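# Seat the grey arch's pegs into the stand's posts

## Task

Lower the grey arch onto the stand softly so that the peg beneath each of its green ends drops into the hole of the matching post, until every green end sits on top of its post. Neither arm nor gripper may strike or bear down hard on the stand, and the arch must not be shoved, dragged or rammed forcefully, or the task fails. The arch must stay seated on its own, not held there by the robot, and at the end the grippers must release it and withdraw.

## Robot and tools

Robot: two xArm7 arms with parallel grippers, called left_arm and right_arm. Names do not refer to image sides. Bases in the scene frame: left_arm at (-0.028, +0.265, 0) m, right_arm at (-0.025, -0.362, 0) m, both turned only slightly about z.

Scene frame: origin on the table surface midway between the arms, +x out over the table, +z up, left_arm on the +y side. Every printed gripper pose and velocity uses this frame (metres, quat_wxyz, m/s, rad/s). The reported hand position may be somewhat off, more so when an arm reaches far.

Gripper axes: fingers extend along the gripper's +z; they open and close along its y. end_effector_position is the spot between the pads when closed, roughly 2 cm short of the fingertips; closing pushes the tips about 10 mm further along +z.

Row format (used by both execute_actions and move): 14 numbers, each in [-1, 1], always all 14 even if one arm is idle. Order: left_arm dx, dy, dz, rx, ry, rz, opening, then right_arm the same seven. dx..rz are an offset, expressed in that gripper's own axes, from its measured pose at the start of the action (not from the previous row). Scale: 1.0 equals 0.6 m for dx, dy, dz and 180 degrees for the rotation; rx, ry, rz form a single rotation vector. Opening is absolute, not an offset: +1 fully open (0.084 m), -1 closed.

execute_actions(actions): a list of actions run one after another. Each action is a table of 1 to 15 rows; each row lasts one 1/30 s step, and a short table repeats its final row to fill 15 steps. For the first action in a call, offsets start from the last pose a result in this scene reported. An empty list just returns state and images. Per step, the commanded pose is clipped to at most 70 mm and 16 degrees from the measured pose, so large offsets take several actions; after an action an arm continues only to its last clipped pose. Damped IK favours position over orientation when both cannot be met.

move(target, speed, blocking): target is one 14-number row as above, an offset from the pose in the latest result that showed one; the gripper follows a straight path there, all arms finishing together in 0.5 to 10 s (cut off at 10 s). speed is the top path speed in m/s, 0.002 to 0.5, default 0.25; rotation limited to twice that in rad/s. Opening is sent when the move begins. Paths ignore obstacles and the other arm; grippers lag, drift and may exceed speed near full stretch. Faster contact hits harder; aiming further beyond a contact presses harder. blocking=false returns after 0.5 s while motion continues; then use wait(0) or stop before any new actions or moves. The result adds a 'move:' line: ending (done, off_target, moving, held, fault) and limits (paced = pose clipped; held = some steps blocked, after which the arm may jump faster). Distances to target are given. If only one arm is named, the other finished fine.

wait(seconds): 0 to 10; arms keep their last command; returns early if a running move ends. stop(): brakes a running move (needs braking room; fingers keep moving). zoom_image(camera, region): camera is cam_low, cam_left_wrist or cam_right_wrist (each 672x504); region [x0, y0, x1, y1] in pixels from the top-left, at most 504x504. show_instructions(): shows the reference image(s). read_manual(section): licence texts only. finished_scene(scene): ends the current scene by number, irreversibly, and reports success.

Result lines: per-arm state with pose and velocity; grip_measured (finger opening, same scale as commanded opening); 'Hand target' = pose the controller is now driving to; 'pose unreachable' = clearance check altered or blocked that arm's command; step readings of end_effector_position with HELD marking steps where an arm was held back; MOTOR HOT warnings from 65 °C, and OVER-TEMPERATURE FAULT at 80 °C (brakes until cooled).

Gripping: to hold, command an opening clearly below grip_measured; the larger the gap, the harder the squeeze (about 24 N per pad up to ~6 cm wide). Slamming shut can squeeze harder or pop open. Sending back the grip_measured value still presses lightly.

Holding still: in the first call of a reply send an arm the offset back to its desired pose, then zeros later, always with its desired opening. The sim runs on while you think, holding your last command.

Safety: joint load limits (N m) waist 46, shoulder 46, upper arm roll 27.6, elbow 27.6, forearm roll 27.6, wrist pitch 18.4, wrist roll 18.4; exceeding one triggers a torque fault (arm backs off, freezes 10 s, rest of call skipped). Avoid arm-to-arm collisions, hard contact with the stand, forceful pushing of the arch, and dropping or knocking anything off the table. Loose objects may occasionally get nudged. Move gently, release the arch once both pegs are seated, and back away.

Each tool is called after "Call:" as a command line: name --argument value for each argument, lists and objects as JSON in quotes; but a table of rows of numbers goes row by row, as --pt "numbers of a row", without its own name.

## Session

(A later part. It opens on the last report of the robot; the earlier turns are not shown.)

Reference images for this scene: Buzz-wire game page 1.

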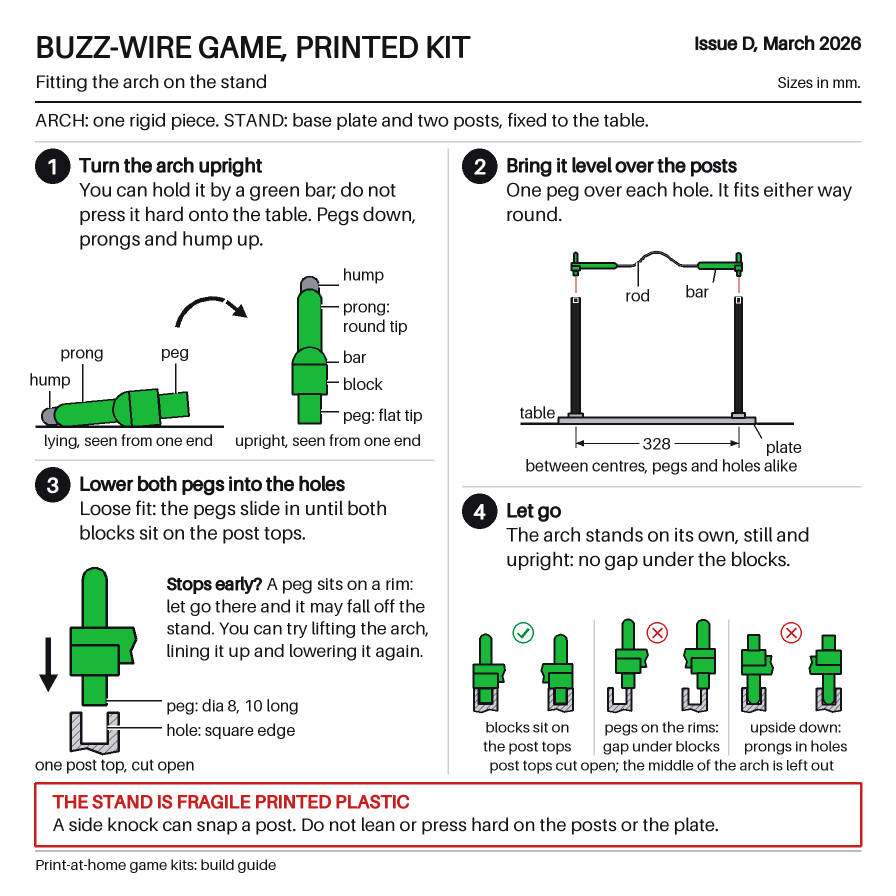

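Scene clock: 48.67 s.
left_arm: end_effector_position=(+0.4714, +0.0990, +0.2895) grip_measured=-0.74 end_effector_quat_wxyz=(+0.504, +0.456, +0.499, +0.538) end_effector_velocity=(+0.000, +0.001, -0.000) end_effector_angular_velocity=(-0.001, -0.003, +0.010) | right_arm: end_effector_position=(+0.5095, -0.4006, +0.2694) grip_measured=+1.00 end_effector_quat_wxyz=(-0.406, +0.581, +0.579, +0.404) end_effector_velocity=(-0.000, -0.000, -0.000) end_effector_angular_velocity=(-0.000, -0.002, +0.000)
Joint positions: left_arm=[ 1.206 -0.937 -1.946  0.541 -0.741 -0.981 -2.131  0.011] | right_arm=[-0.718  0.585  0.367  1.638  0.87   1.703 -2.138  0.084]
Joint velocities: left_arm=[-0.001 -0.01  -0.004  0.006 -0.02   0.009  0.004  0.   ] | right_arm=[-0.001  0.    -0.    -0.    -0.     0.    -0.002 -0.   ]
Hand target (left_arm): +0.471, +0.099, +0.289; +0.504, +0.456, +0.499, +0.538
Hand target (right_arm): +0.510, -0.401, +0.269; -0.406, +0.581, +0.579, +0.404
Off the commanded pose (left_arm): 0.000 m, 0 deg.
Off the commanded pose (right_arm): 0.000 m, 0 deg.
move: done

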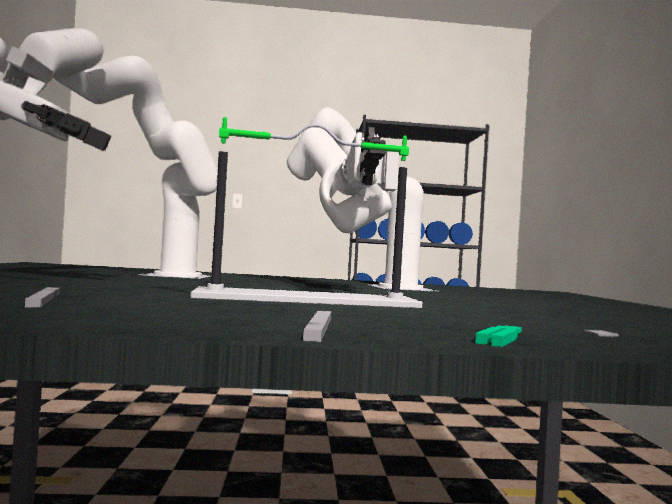

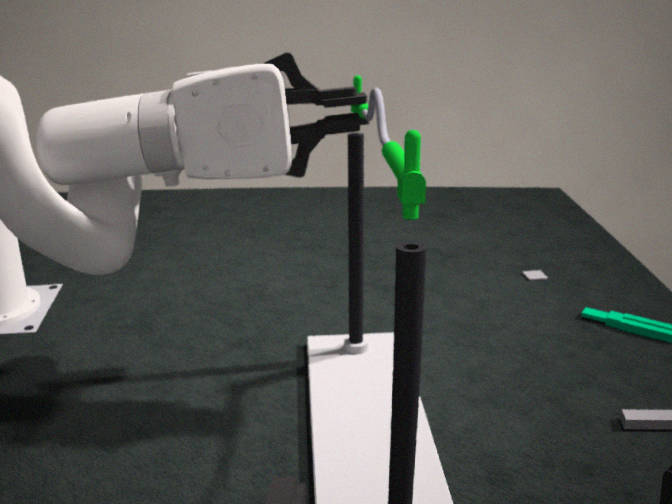

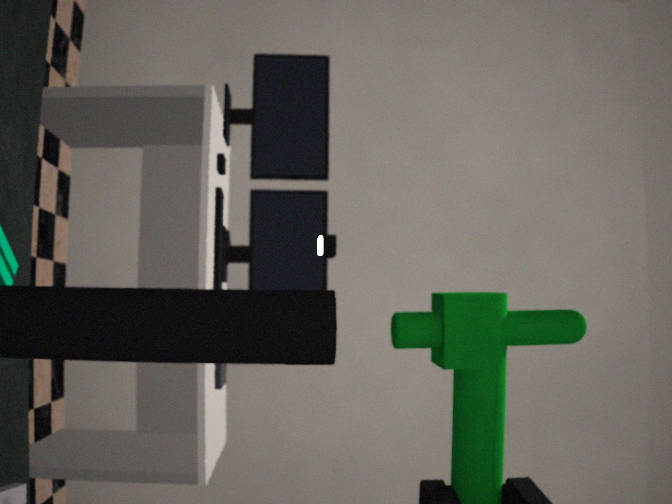

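Call:
move --target '[0,-0.015,-0.0022,0,0.0016,0.002,-0.95,0,0,0,0,0,0,1]' --speed 0.02

Call:
zoom_image --camera "cam_left_wrist" --region '[310,60,470,290]'

Call:
zoom_image --camera "cam_right_wrist" --region '[300,260,500,400]'

Call:
zoom_image --camera "cam_low" --region '[190,115,270,175]'

Scene clock: 56.83 s.
left_arm: end_effector_position=(+0.4709, +0.0989, +0.2805) grip_measured=-0.74 end_effector_quat_wxyz=(+0.501, +0.456, +0.499, +0.540) end_effector_velocity=(-0.000, -0.000, -0.001) end_effector_angular_velocity=(+0.001, -0.001, -0.001) | right_arm: end_effector_position=(+0.5095, -0.4006, +0.2694) grip_measured=+1.00 end_effector_quat_wxyz=(-0.406, +0.581, +0.579, +0.404) end_effector_velocity=(+0.000, -0.000, +0.000) end_effector_angular_velocity=(+0.001, -0.001, -0.001)
Joint positions: left_arm=[ 1.218 -0.964 -1.973  0.546 -0.764 -0.984 -2.14   0.011] | right_arm=[-0.718  0.585  0.367  1.638  0.87   1.703 -2.138  0.084]
Joint velocities: left_arm=[ 0.001 -0.004 -0.003  0.001 -0.002 -0.001 -0.002 -0.   ] | right_arm=[-0.    -0.    -0.     0.001  0.001  0.    -0.     0.   ]
Hand target (left_arm): +0.471, +0.099, +0.280; +0.501, +0.456, +0.499, +0.540
Hand target (right_arm): +0.510, -0.401, +0.269; -0.406, +0.581, +0.579, +0.404
Off the commanded pose (left_arm): 0.000 m, 0 deg.
Off the commanded pose (right_arm): 0.000 m, 0 deg.
move: done

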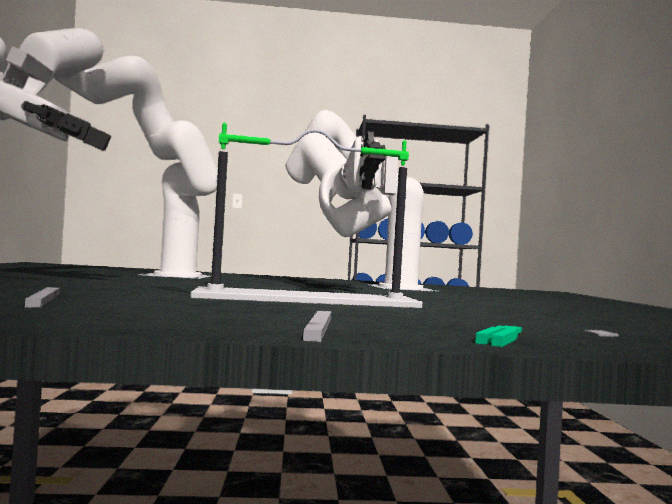

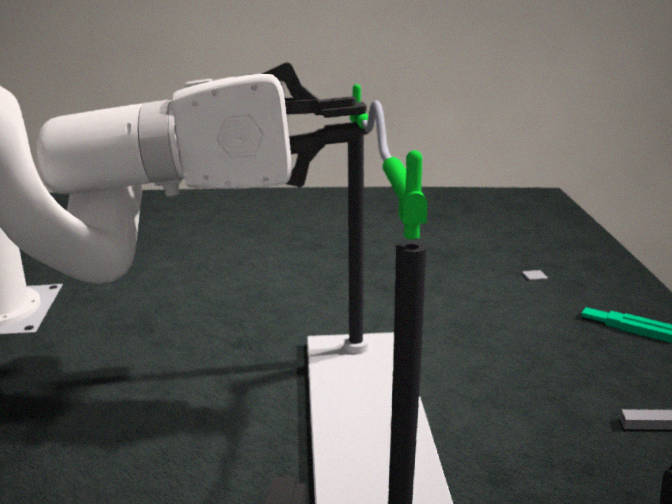

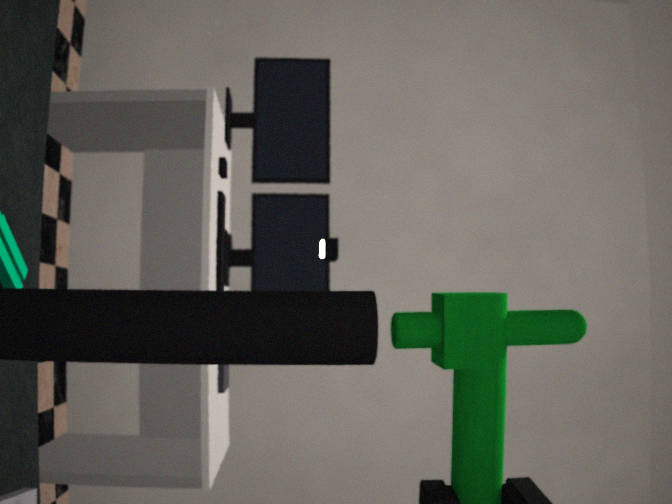

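Region (310, 60, 470, 290) of cam_left_wrist's 672x504 image, scaled by 2.191, with more detail than that image has; it fills the left 351 columns of this view, and the rest is white.

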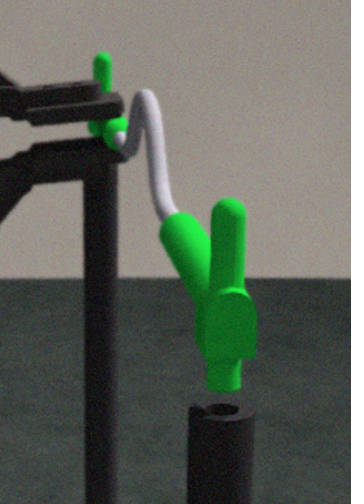

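Region (300, 260, 500, 400) of cam_right_wrist's 672x504 image, scaled by 2.520, with more detail than that image has; it fills the top 353 rows of this view, and the rest is white.

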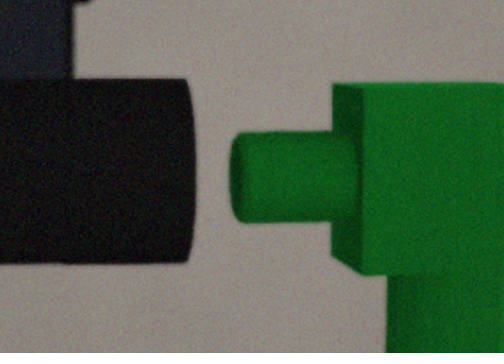

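Region (190, 115, 270, 175) of cam_low's 672x504 image, scaled by 6.300, with more detail than that image has; it fills the top 378 rows of this view, and the rest is white.

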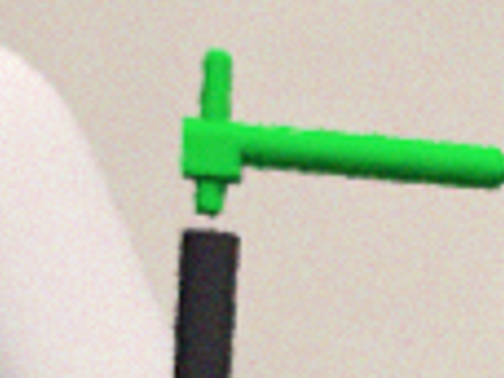

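Call:
move --target '[0.001,0,-0.0004,0,0,0,-0.95,0,0,0,0,0,0,1]' --speed 0.01

Call:
move --target '[0,-0.0135,-0.0012,0,0,0,-0.95,0,0,0,0,0,0,1]' --speed 0.008

Call:
zoom_image --camera "cam_left_wrist" --region '[310,60,470,290]'

Scene clock: 63.47 s.
left_arm: end_effector_position=(+0.4706, +0.0994, +0.2805) grip_measured=-0.74 end_effector_quat_wxyz=(+0.501, +0.456, +0.499, +0.540) end_effector_velocity=(-0.000, +0.000, +0.000) end_effector_angular_velocity=(-0.000, -0.002, -0.000) | right_arm: end_effector_position=(+0.5095, -0.4006, +0.2694) grip_measured=+1.00 end_effector_quat_wxyz=(-0.406, +0.581, +0.579, +0.404) end_effector_velocity=(-0.000, +0.000, -0.000) end_effector_angular_velocity=(-0.001, -0.001, +0.001)
Joint positions: left_arm=[ 1.219 -0.963 -1.973  0.544 -0.763 -0.986 -2.141  0.011] | right_arm=[-0.718  0.585  0.367  1.638  0.87   1.703 -2.138  0.084]
Joint velocities: left_arm=[-0.    -0.     0.001 -0.001  0.    -0.001 -0.001 -0.   ] | right_arm=[ 0.001 -0.    -0.     0.    -0.001  0.    -0.001 -0.   ]
Hand target (left_arm): +0.471, +0.099, +0.280; +0.501, +0.456, +0.499, +0.540
Hand target (right_arm): +0.510, -0.401, +0.269; -0.406, +0.581, +0.579, +0.404
Off the commanded pose (left_arm): 0.000 m, 0 deg.
Off the commanded pose (right_arm): 0.000 m, 0 deg.
move: done

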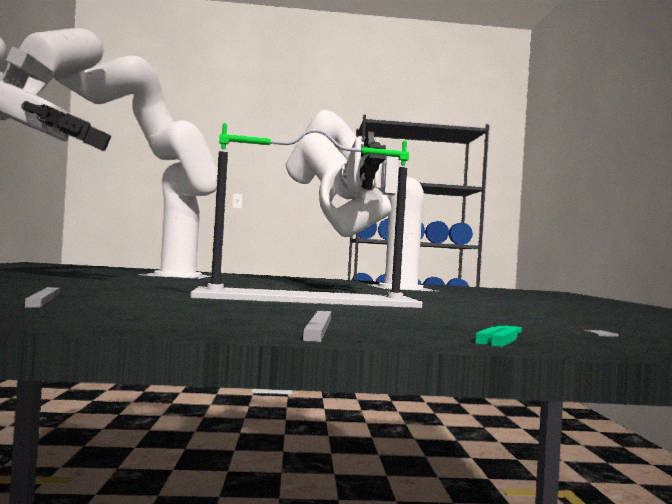

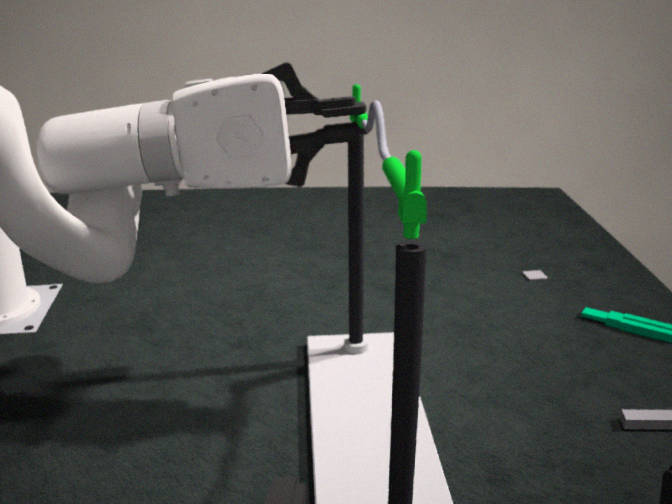

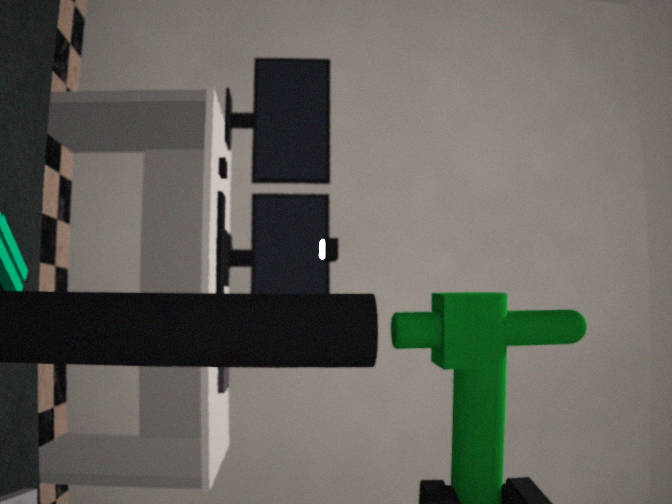

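Scene clock: 64.70 s.
left_arm: end_effector_position=(+0.4706, +0.0995, +0.2739) grip_measured=-0.74 end_effector_quat_wxyz=(+0.502, +0.455, +0.498, +0.541) end_effector_velocity=(+0.001, +0.006, -0.030) end_effector_angular_velocity=(+0.005, +0.087, +0.021) | right_arm: end_effector_position=(+0.5095, -0.4006, +0.2694) grip_measured=+1.00 end_effector_quat_wxyz=(-0.406, +0.581, +0.579, +0.404) end_effector_velocity=(-0.000, -0.000, -0.000) end_effector_angular_velocity=(-0.001, +0.001, +0.000)
Joint positions: left_arm=[ 1.235 -0.983 -1.996  0.549 -0.776 -0.997 -2.157  0.011] | right_arm=[-0.718  0.585  0.367  1.638  0.87   1.703 -2.138  0.084]
Joint velocities: left_arm=[ 0.006  0.001 -0.033 -0.014  0.012  0.058 -0.006 -0.   ] | right_arm=[ 0.    -0.    -0.     0.    -0.     0.     0.001 -0.   ]
Hand target (left_arm): +0.471, +0.099, +0.272; +0.501, +0.456, +0.499, +0.540
Hand target (right_arm): +0.510, -0.401, +0.269; -0.406, +0.581, +0.579, +0.404
Off the commanded pose (left_arm): 0.002 m, 0 deg.
Off the commanded pose (right_arm): 0.000 m, 0 deg.
move: done

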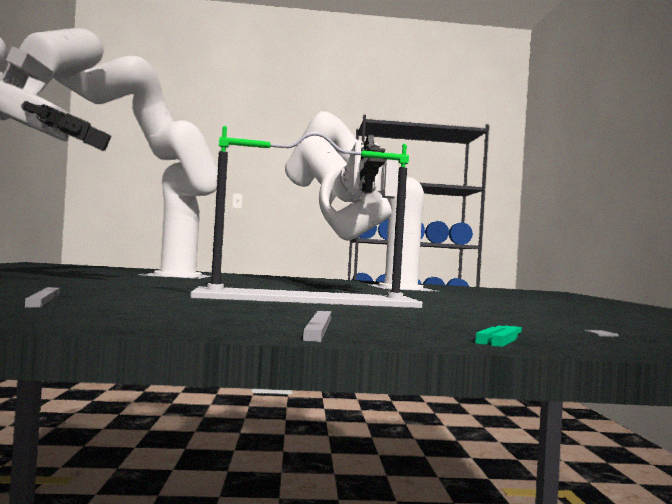

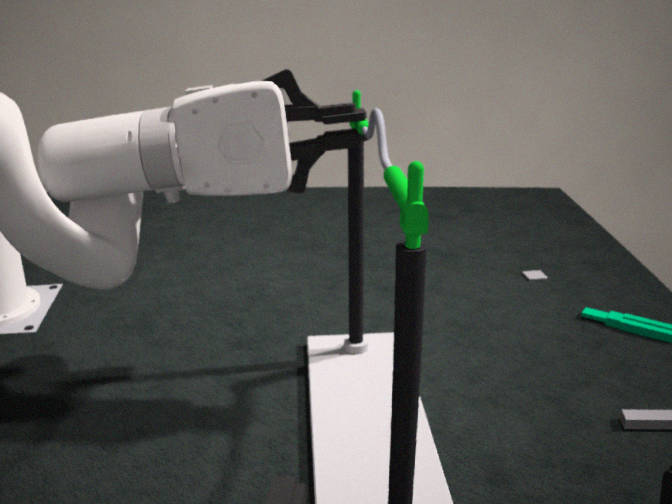

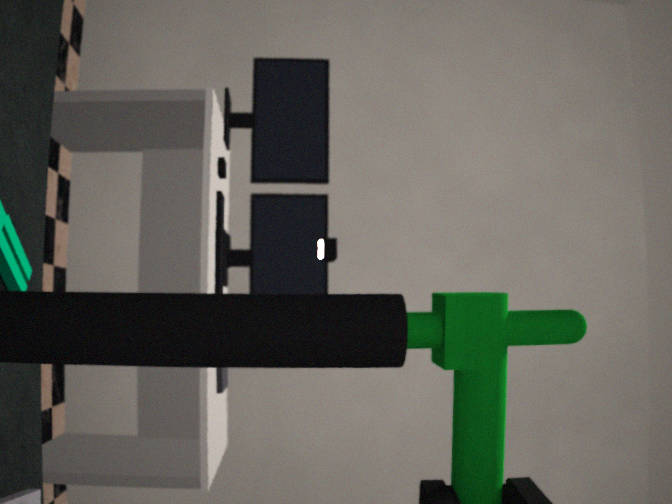

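Region (310, 60, 470, 290) of cam_left_wrist's 672x504 image, scaled by 2.191, with more detail than that image has; it fills the left 351 columns of this view, and the rest is white.

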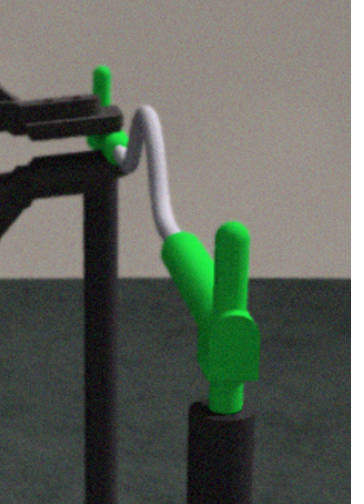

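Call:
wait --seconds 0

Call:
zoom_image --camera "cam_left_wrist" --region '[310,60,470,290]'

Scene clock: 66.40 s.
left_arm: end_effector_position=(+0.4706, +0.0995, +0.2723) grip_measured=-0.74 end_effector_quat_wxyz=(+0.501, +0.456, +0.499, +0.540) end_effector_velocity=(+0.000, -0.000, -0.000) end_effector_angular_velocity=(+0.002, +0.002, -0.001) | right_arm: end_effector_position=(+0.5095, -0.4006, +0.2694) grip_measured=+1.00 end_effector_quat_wxyz=(-0.406, +0.581, +0.579, +0.404) end_effector_velocity=(+0.000, -0.000, +0.000) end_effector_angular_velocity=(+0.001, -0.000, -0.002)
Joint positions: left_arm=[ 1.235 -0.983 -1.998  0.548 -0.775 -0.995 -2.157  0.011] | right_arm=[-0.718  0.585  0.367  1.638  0.87   1.703 -2.138  0.084]
Joint velocities: left_arm=[-0.    -0.     0.     0.     0.002  0.001  0.    -0.   ] | right_arm=[-0.001  0.     0.     0.001  0.001 -0.     0.001  0.   ]
Hand target (left_arm): +0.471, +0.099, +0.272; +0.501, +0.456, +0.499, +0.540
Hand target (right_arm): +0.510, -0.401, +0.269; -0.406, +0.581, +0.579, +0.404
Off the commanded pose (left_arm): 0.000 m, 0 deg.
Off the commanded pose (right_arm): 0.000 m, 0 deg.

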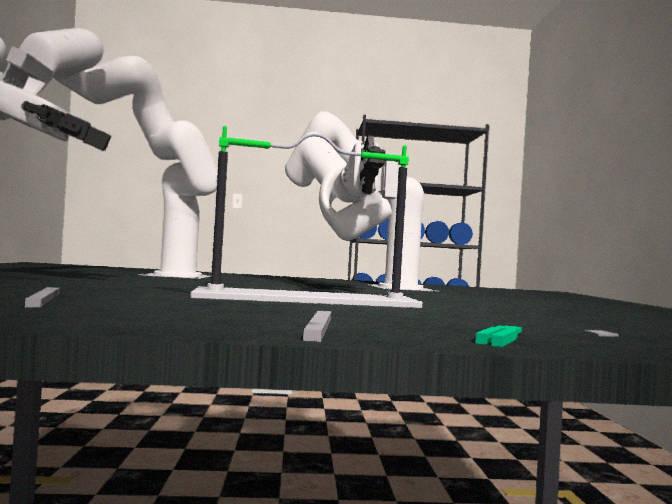

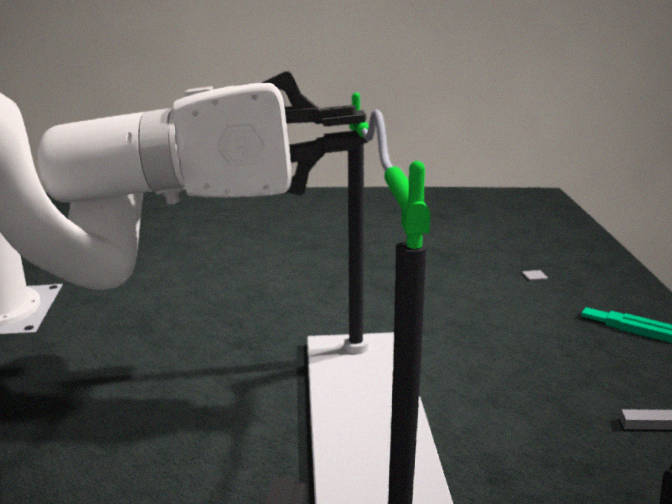

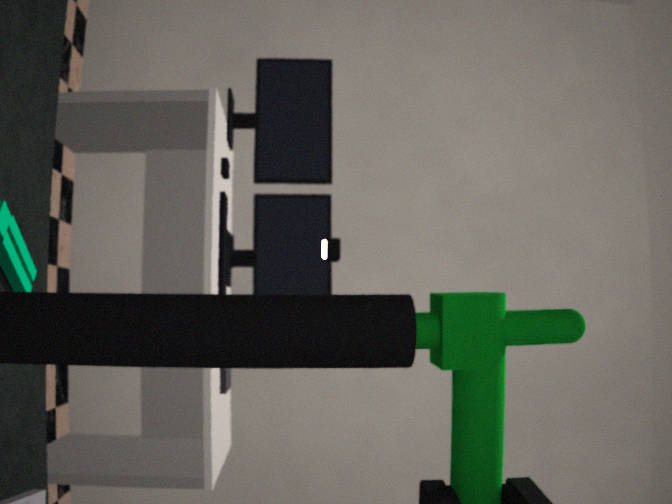

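Region (310, 60, 470, 290) of cam_left_wrist's 672x504 image, scaled by 2.191, with more detail than that image has; it fills the left 351 columns of this view, and the rest is white.

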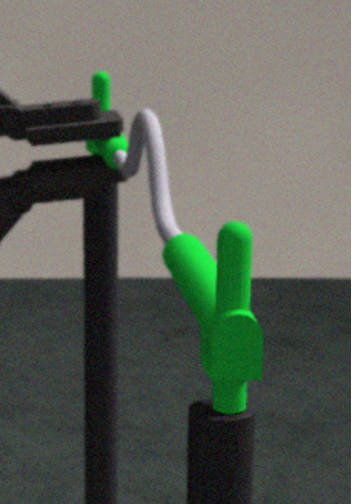

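Call:
move --target '[0,0.003,0.0003,0,0,0,-0.95,0,0,0,0,0,0,1]' --speed 0.008

Call:
move --target '[0,0,-0.0005,0,-0.0017,0,-0.95,0,0,0,0,0,0,1]' --speed 0.008

Call:
zoom_image --camera "cam_left_wrist" --region '[370,150,460,280]'

Call:
zoom_image --camera "cam_low" --region '[190,115,270,175]'

Scene clock: 70.00 s.
left_arm: end_effector_position=(+0.4706, +0.0994, +0.2740) grip_measured=-0.74 end_effector_quat_wxyz=(+0.501, +0.456, +0.499, +0.540) end_effector_velocity=(-0.000, -0.000, +0.001) end_effector_angular_velocity=(-0.002, -0.001, -0.001) | right_arm: end_effector_position=(+0.5095, -0.4006, +0.2694) grip_measured=+1.00 end_effector_quat_wxyz=(-0.406, +0.581, +0.579, +0.404) end_effector_velocity=(-0.000, +0.000, -0.000) end_effector_angular_velocity=(+0.001, -0.003, +0.001)
Joint positions: left_arm=[ 1.232 -0.979 -1.993  0.548 -0.772 -0.993 -2.154  0.011] | right_arm=[-0.718  0.585  0.367  1.638  0.87   1.703 -2.138  0.084]
Joint velocities: left_arm=[-0.002  0.002  0.002 -0.     0.    -0.001  0.    -0.   ] | right_arm=[-0.     0.     0.    -0.001  0.    -0.    -0.003  0.   ]
Hand target (left_arm): +0.471, +0.099, +0.274; +0.501, +0.456, +0.499, +0.540
Hand target (right_arm): +0.510, -0.401, +0.269; -0.406, +0.581, +0.579, +0.404
Off the commanded pose (left_arm): 0.000 m, 0 deg.
Off the commanded pose (right_arm): 0.000 m, 0 deg.
move: done

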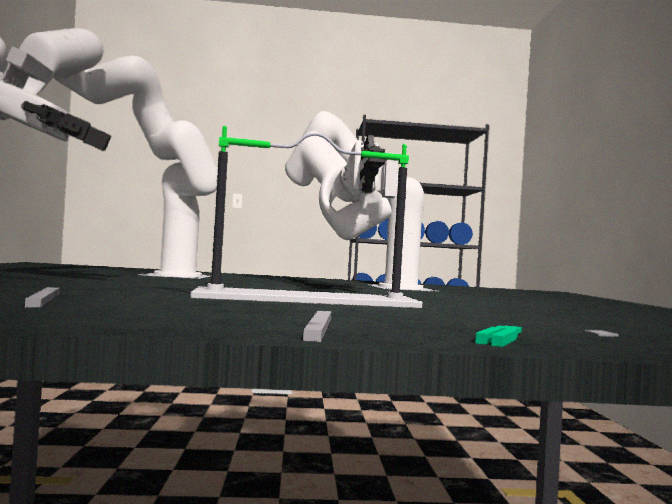

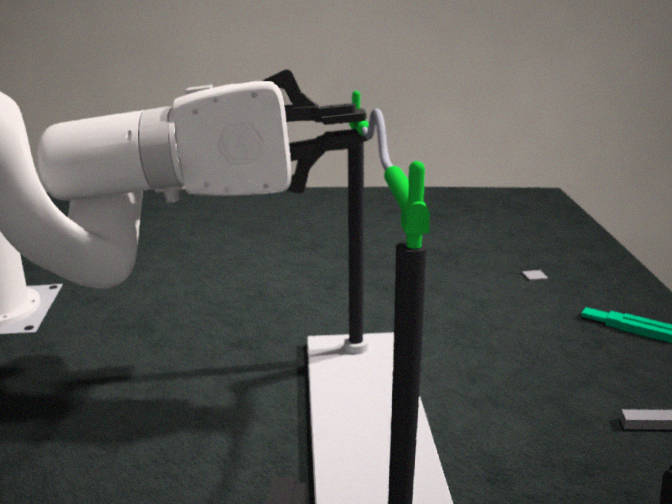

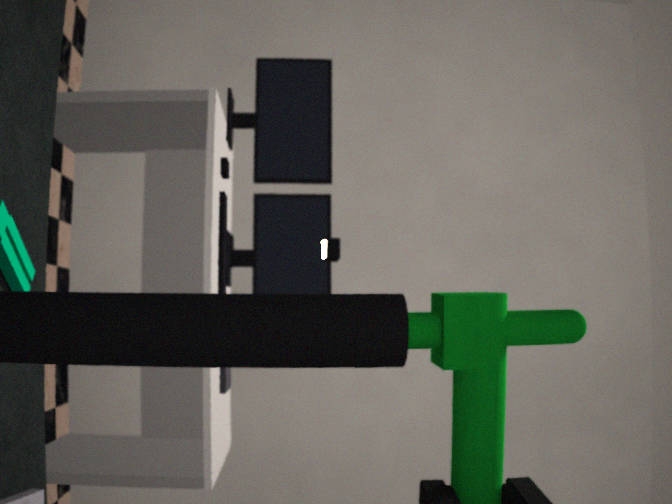

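Scene clock: 70.70 s.
left_arm: end_effector_position=(+0.4703, +0.0994, +0.2740) grip_measured=-0.74 end_effector_quat_wxyz=(+0.502, +0.457, +0.498, +0.539) end_effector_velocity=(+0.000, +0.000, +0.000) end_effector_angular_velocity=(+0.001, -0.001, -0.001) | right_arm: end_effector_position=(+0.5095, -0.4006, +0.2694) grip_measured=+1.00 end_effector_quat_wxyz=(-0.406, +0.581, +0.579, +0.404) end_effector_velocity=(+0.000, +0.000, +0.000) end_effector_angular_velocity=(-0.000, +0.000, +0.000)
Joint positions: left_arm=[ 1.235 -0.976 -1.992  0.544 -0.762 -1.001 -2.158  0.011] | right_arm=[-0.718  0.585  0.367  1.638  0.87   1.703 -2.138  0.084]
Joint velocities: left_arm=[ 0.001 -0.     0.    -0.001  0.003 -0.003 -0.002  0.   ] | right_arm=[ 0.     0.     0.     0.001 -0.     0.     0.001 -0.   ]
Hand target (left_arm): +0.470, +0.099, +0.274; +0.502, +0.457, +0.498, +0.539
Hand target (right_arm): +0.510, -0.401, +0.269; -0.406, +0.581, +0.579, +0.404
Off the commanded pose (left_arm): 0.000 m, 0 deg.
Off the commanded pose (right_arm): 0.000 m, 0 deg.
move: done

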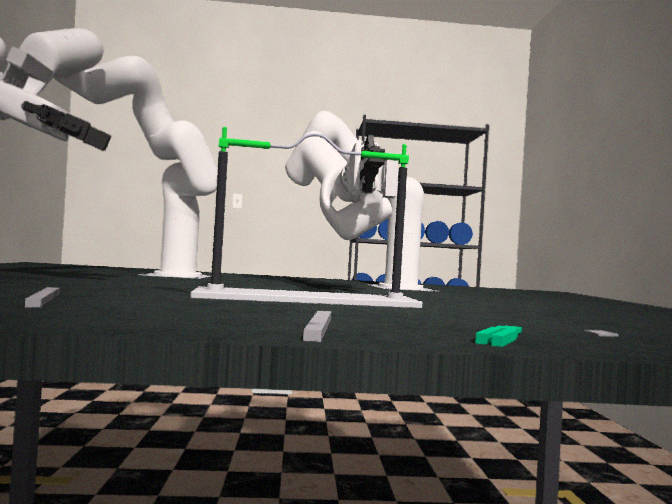

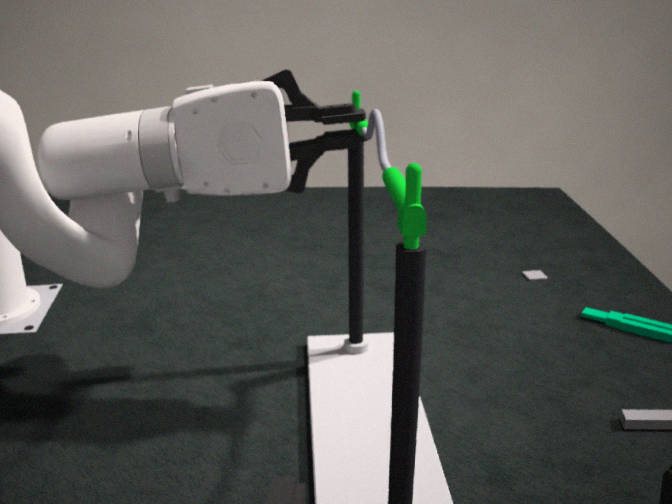

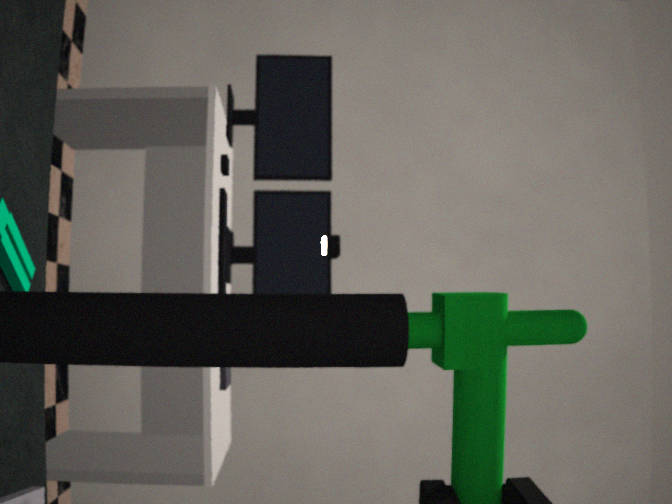

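Region (370, 150, 460, 280) of cam_left_wrist's 672x504 image, scaled by 3.877, with more detail than that image has; it fills the left 349 columns of this view, and the rest is white.

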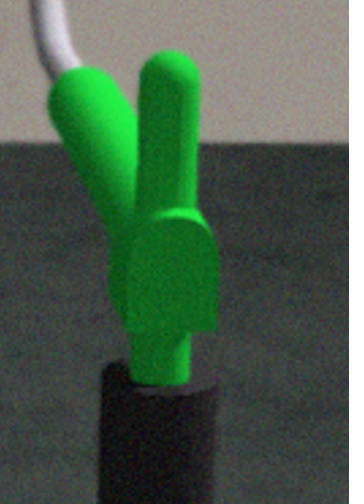

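Region (190, 115, 270, 175) of cam_low's 672x504 image, scaled by 6.300, with more detail than that image has; it fills the top 378 rows of this view, and the rest is white.

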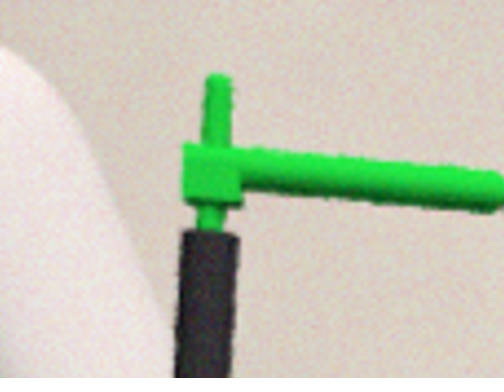

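Call:
move --target '[0,-0.006,-0.0005,0,0,0.0012,-0.95,0,0,0,0,0,0,1]' --speed 0.006

Call:
zoom_image --camera "cam_left_wrist" --region '[370,150,460,280]'

Scene clock: 73.43 s.
left_arm: end_effector_position=(+0.4703, +0.0993, +0.2704) grip_measured=-0.74 end_effector_quat_wxyz=(+0.501, +0.458, +0.497, +0.540) end_effector_velocity=(+0.000, +0.000, -0.001) end_effector_angular_velocity=(-0.000, +0.001, +0.001) | right_arm: end_effector_position=(+0.5095, -0.4006, +0.2694) grip_measured=+1.00 end_effector_quat_wxyz=(-0.406, +0.581, +0.579, +0.404) end_effector_velocity=(-0.000, +0.000, -0.000) end_effector_angular_velocity=(+0.000, -0.000, +0.001)
Joint positions: left_arm=[ 1.241 -0.986 -2.003  0.546 -0.767 -1.004 -2.163  0.011] | right_arm=[-0.718  0.585  0.367  1.638  0.87   1.703 -2.138  0.084]
Joint velocities: left_arm=[ 0.002 -0.002 -0.003  0.001 -0.002 -0.    -0.    -0.   ] | right_arm=[ 0.     0.    -0.    -0.001 -0.    -0.    -0.001 -0.   ]
Hand target (left_arm): +0.470, +0.099, +0.270; +0.501, +0.458, +0.497, +0.540
Hand target (right_arm): +0.510, -0.401, +0.269; -0.406, +0.581, +0.579, +0.404
Off the commanded pose (left_arm): 0.000 m, 0 deg.
Off the commanded pose (right_arm): 0.000 m, 0 deg.
move: done

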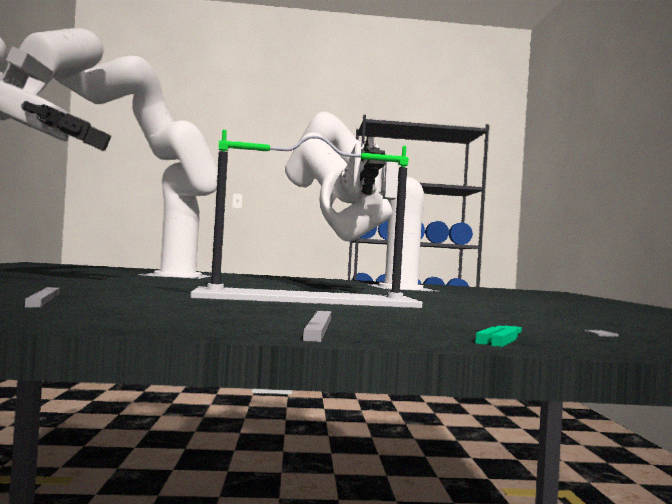

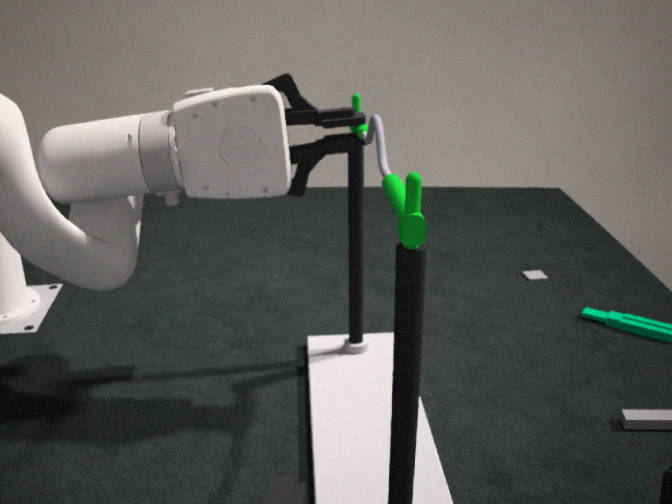

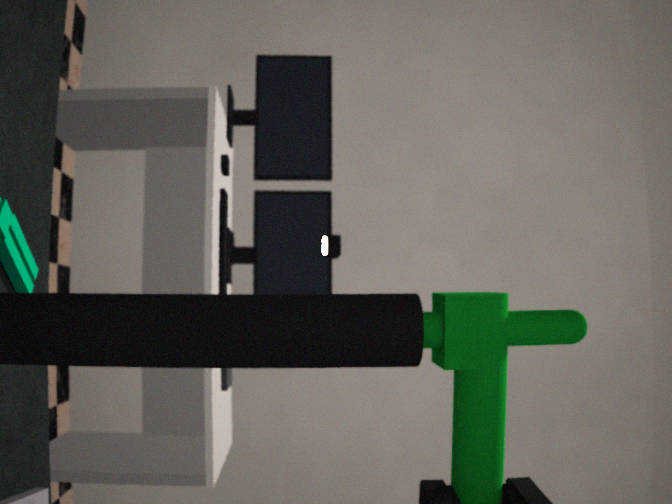

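Region (370, 150, 460, 280) of cam_left_wrist's 672x504 image, scaled by 3.877, with more detail than that image has; it fills the left 349 columns of this view, and the rest is white.

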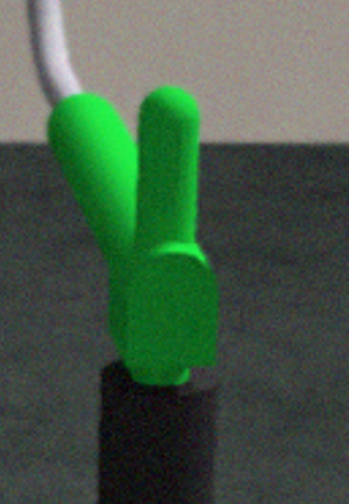

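Call:
move --target '[0,-0.0058,-0.0005,0,0,0,-0.95,0,0,0,0,0,0,1]' --speed 0.006

Call:
move --target '[0,0,0,0,0,0,-0.2,0,0,0,0,0,0,1]'

Call:
move --target '[0,0,-0.13,0,0,0,-0.2,0,0,0,0,0,0,1]' --speed 0.1

Call:
zoom_image --camera "cam_low" --region '[195,110,435,210]'

Scene clock: 79.80 s.
left_arm: end_effector_position=(+0.4703, +0.0993, +0.2670) grip_measured=-0.74 end_effector_quat_wxyz=(+0.501, +0.458, +0.497, +0.540) end_effector_velocity=(-0.000, -0.000, -0.001) end_effector_angular_velocity=(-0.004, +0.000, -0.001) | right_arm: end_effector_position=(+0.5095, -0.4006, +0.2694) grip_measured=+1.00 end_effector_quat_wxyz=(-0.406, +0.581, +0.579, +0.404) end_effector_velocity=(-0.000, -0.000, -0.000) end_effector_angular_velocity=(-0.002, -0.000, +0.001)
Joint positions: left_arm=[ 1.248 -0.995 -2.013  0.548 -0.773 -1.008 -2.169  0.011] | right_arm=[-0.718  0.585  0.367  1.638  0.87   1.703 -2.138  0.084]
Joint velocities: left_arm=[ 0.001  0.001 -0.003  0.001 -0.002 -0.001 -0.002  0.   ] | right_arm=[ 0.    -0.     0.     0.    -0.002  0.    -0.     0.   ]
Hand target (left_arm): +0.470, +0.099, +0.267; +0.501, +0.458, +0.497, +0.540
Hand target (right_arm): +0.510, -0.401, +0.269; -0.406, +0.581, +0.579, +0.404
Off the commanded pose (left_arm): 0.000 m, 0 deg.
Off the commanded pose (right_arm): 0.000 m, 0 deg.
move: done

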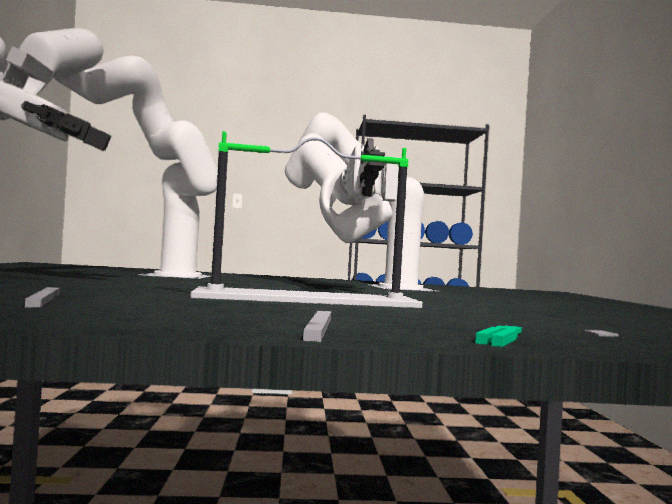

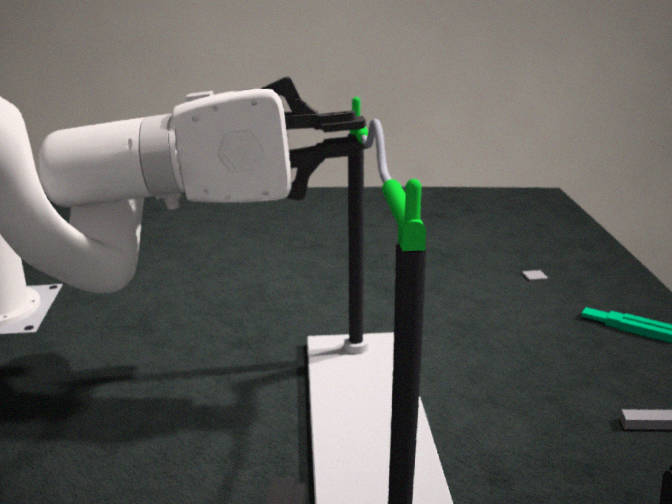

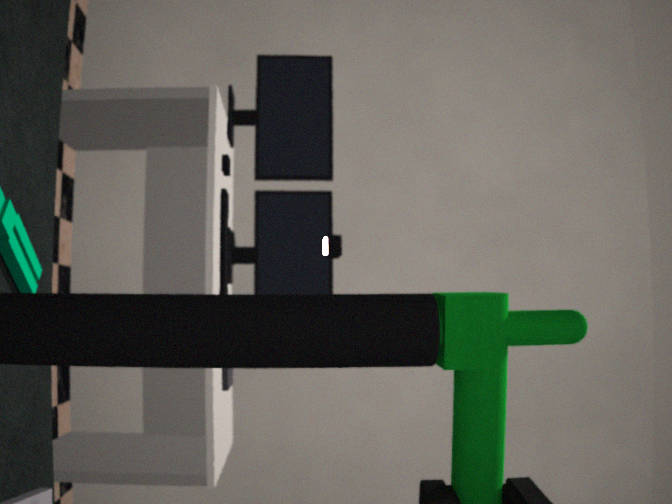

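Scene clock: 80.30 s.
left_arm: end_effector_position=(+0.4703, +0.0993, +0.2670) grip_measured=-0.21 end_effector_quat_wxyz=(+0.501, +0.458, +0.497, +0.540) end_effector_velocity=(-0.000, +0.001, +0.000) end_effector_angular_velocity=(+0.000, -0.000, +0.002) | right_arm: end_effector_position=(+0.5095, -0.4006, +0.2694) grip_measured=+1.00 end_effector_quat_wxyz=(-0.406, +0.581, +0.579, +0.404) end_effector_velocity=(+0.000, +0.001, +0.000) end_effector_angular_velocity=(+0.002, -0.002, +0.001)
Joint positions: left_arm=[ 1.248 -0.995 -2.013  0.548 -0.773 -1.008 -2.169  0.035] | right_arm=[-0.718  0.585  0.367  1.638  0.87   1.703 -2.138  0.084]
Joint velocities: left_arm=[-0.001 -0.001  0.001 -0.001 -0.002  0.001  0.     0.   ] | right_arm=[ 0.001  0.     0.    -0.     0.002 -0.    -0.002 -0.   ]
Hand target (left_arm): +0.470, +0.099, +0.267; +0.501, +0.458, +0.497, +0.540
Hand target (right_arm): +0.510, -0.401, +0.269; -0.406, +0.581, +0.579, +0.404
Off the commanded pose (left_arm): 0.000 m, 0 deg.
Off the commanded pose (right_arm): 0.000 m, 0 deg.
move: done

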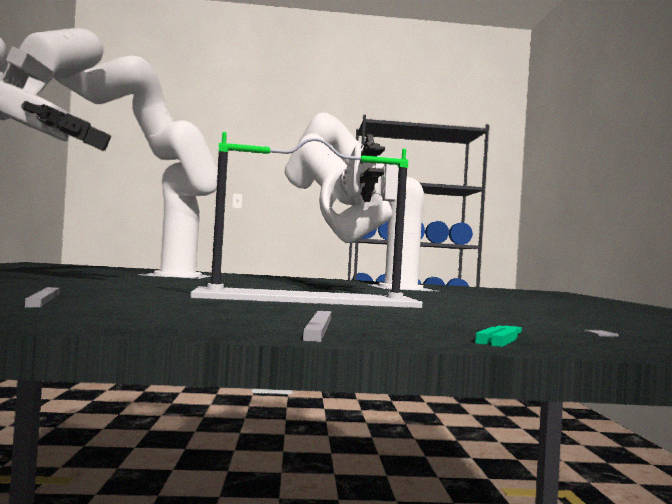

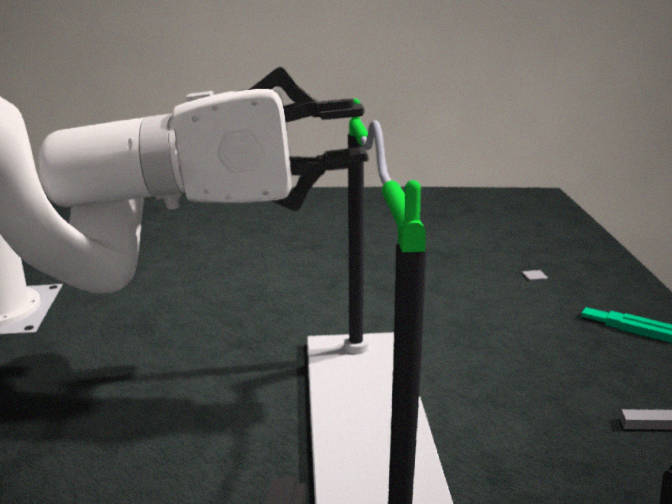

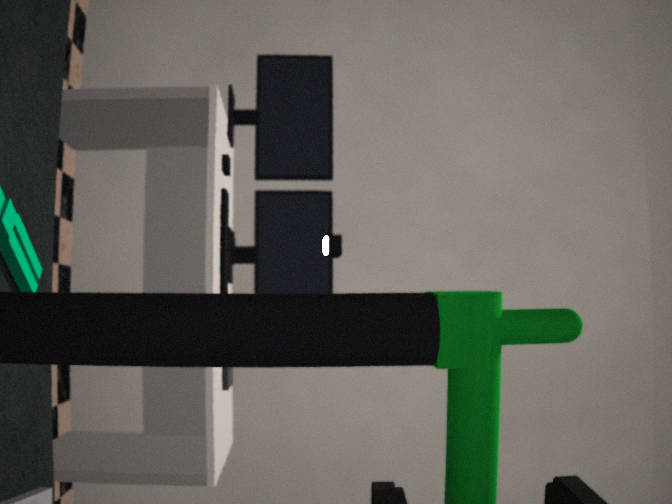

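Scene clock: 81.53 s.
left_arm: end_effector_position=(+0.3930, +0.0935, +0.2601) grip_measured=-0.21 end_effector_quat_wxyz=(+0.501, +0.458, +0.497, +0.540) end_effector_velocity=(-0.002, -0.001, -0.000) end_effector_angular_velocity=(-0.000, +0.001, +0.001) | right_arm: end_effector_position=(+0.5095, -0.4006, +0.2694) grip_measured=+1.00 end_effector_quat_wxyz=(-0.406, +0.581, +0.579, +0.404) end_effector_velocity=(+0.000, +0.000, +0.000) end_effector_angular_velocity=(+0.000, +0.001, -0.001)
Joint positions: left_arm=[ 0.992 -0.935 -2.066  0.374 -1.008 -1.021 -2.095  0.035] | right_arm=[-0.718  0.585  0.367  1.638  0.87   1.703 -2.138  0.084]
Joint velocities: left_arm=[-0.007  0.003 -0.002 -0.001 -0.01   0.002  0.007  0.   ] | right_arm=[ 0.     0.    -0.     0.     0.001 -0.     0.001  0.   ]
Hand target (left_arm): +0.393, +0.093, +0.260; +0.501, +0.458, +0.497, +0.540
Hand target (right_arm): +0.510, -0.401, +0.269; -0.406, +0.581, +0.579, +0.404
Off the commanded pose (left_arm): 0.000 m, 0 deg.
Off the commanded pose (right_arm): 0.000 m, 0 deg.
move: done

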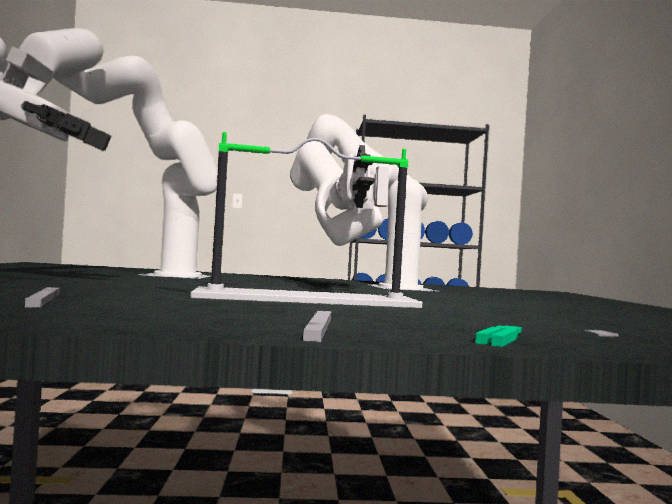

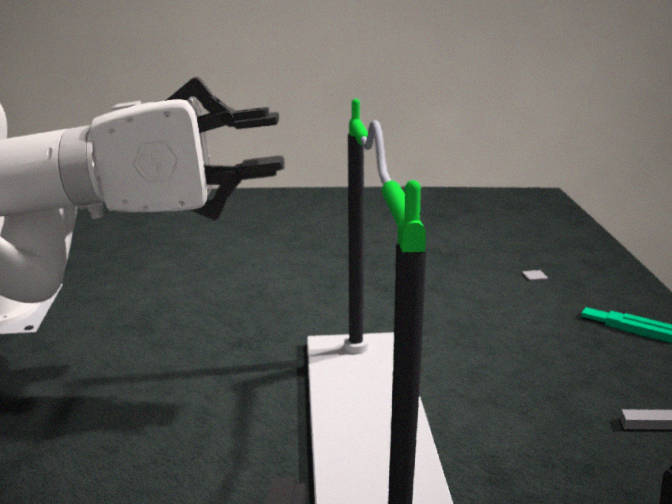

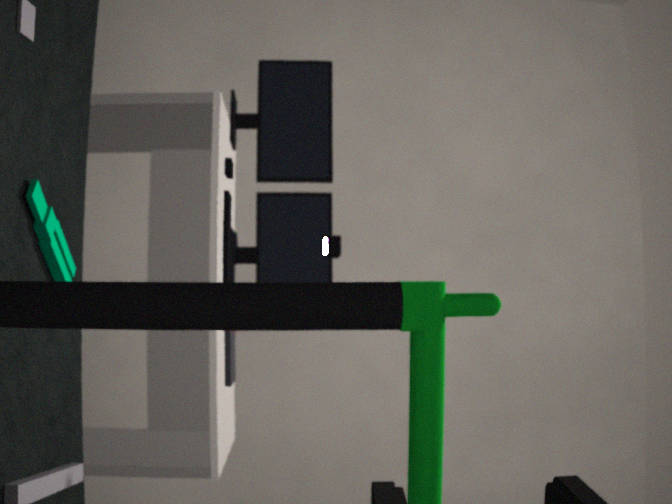

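Region (195, 110, 435, 210) of cam_low's 672x504 image, scaled by 2.100, with more detail than that image has; it fills the top 210 rows of this view, and the rest is white.

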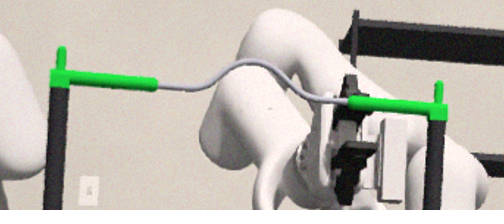

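Call:
finished_scene --scene 2

The scene is finished: the task was done.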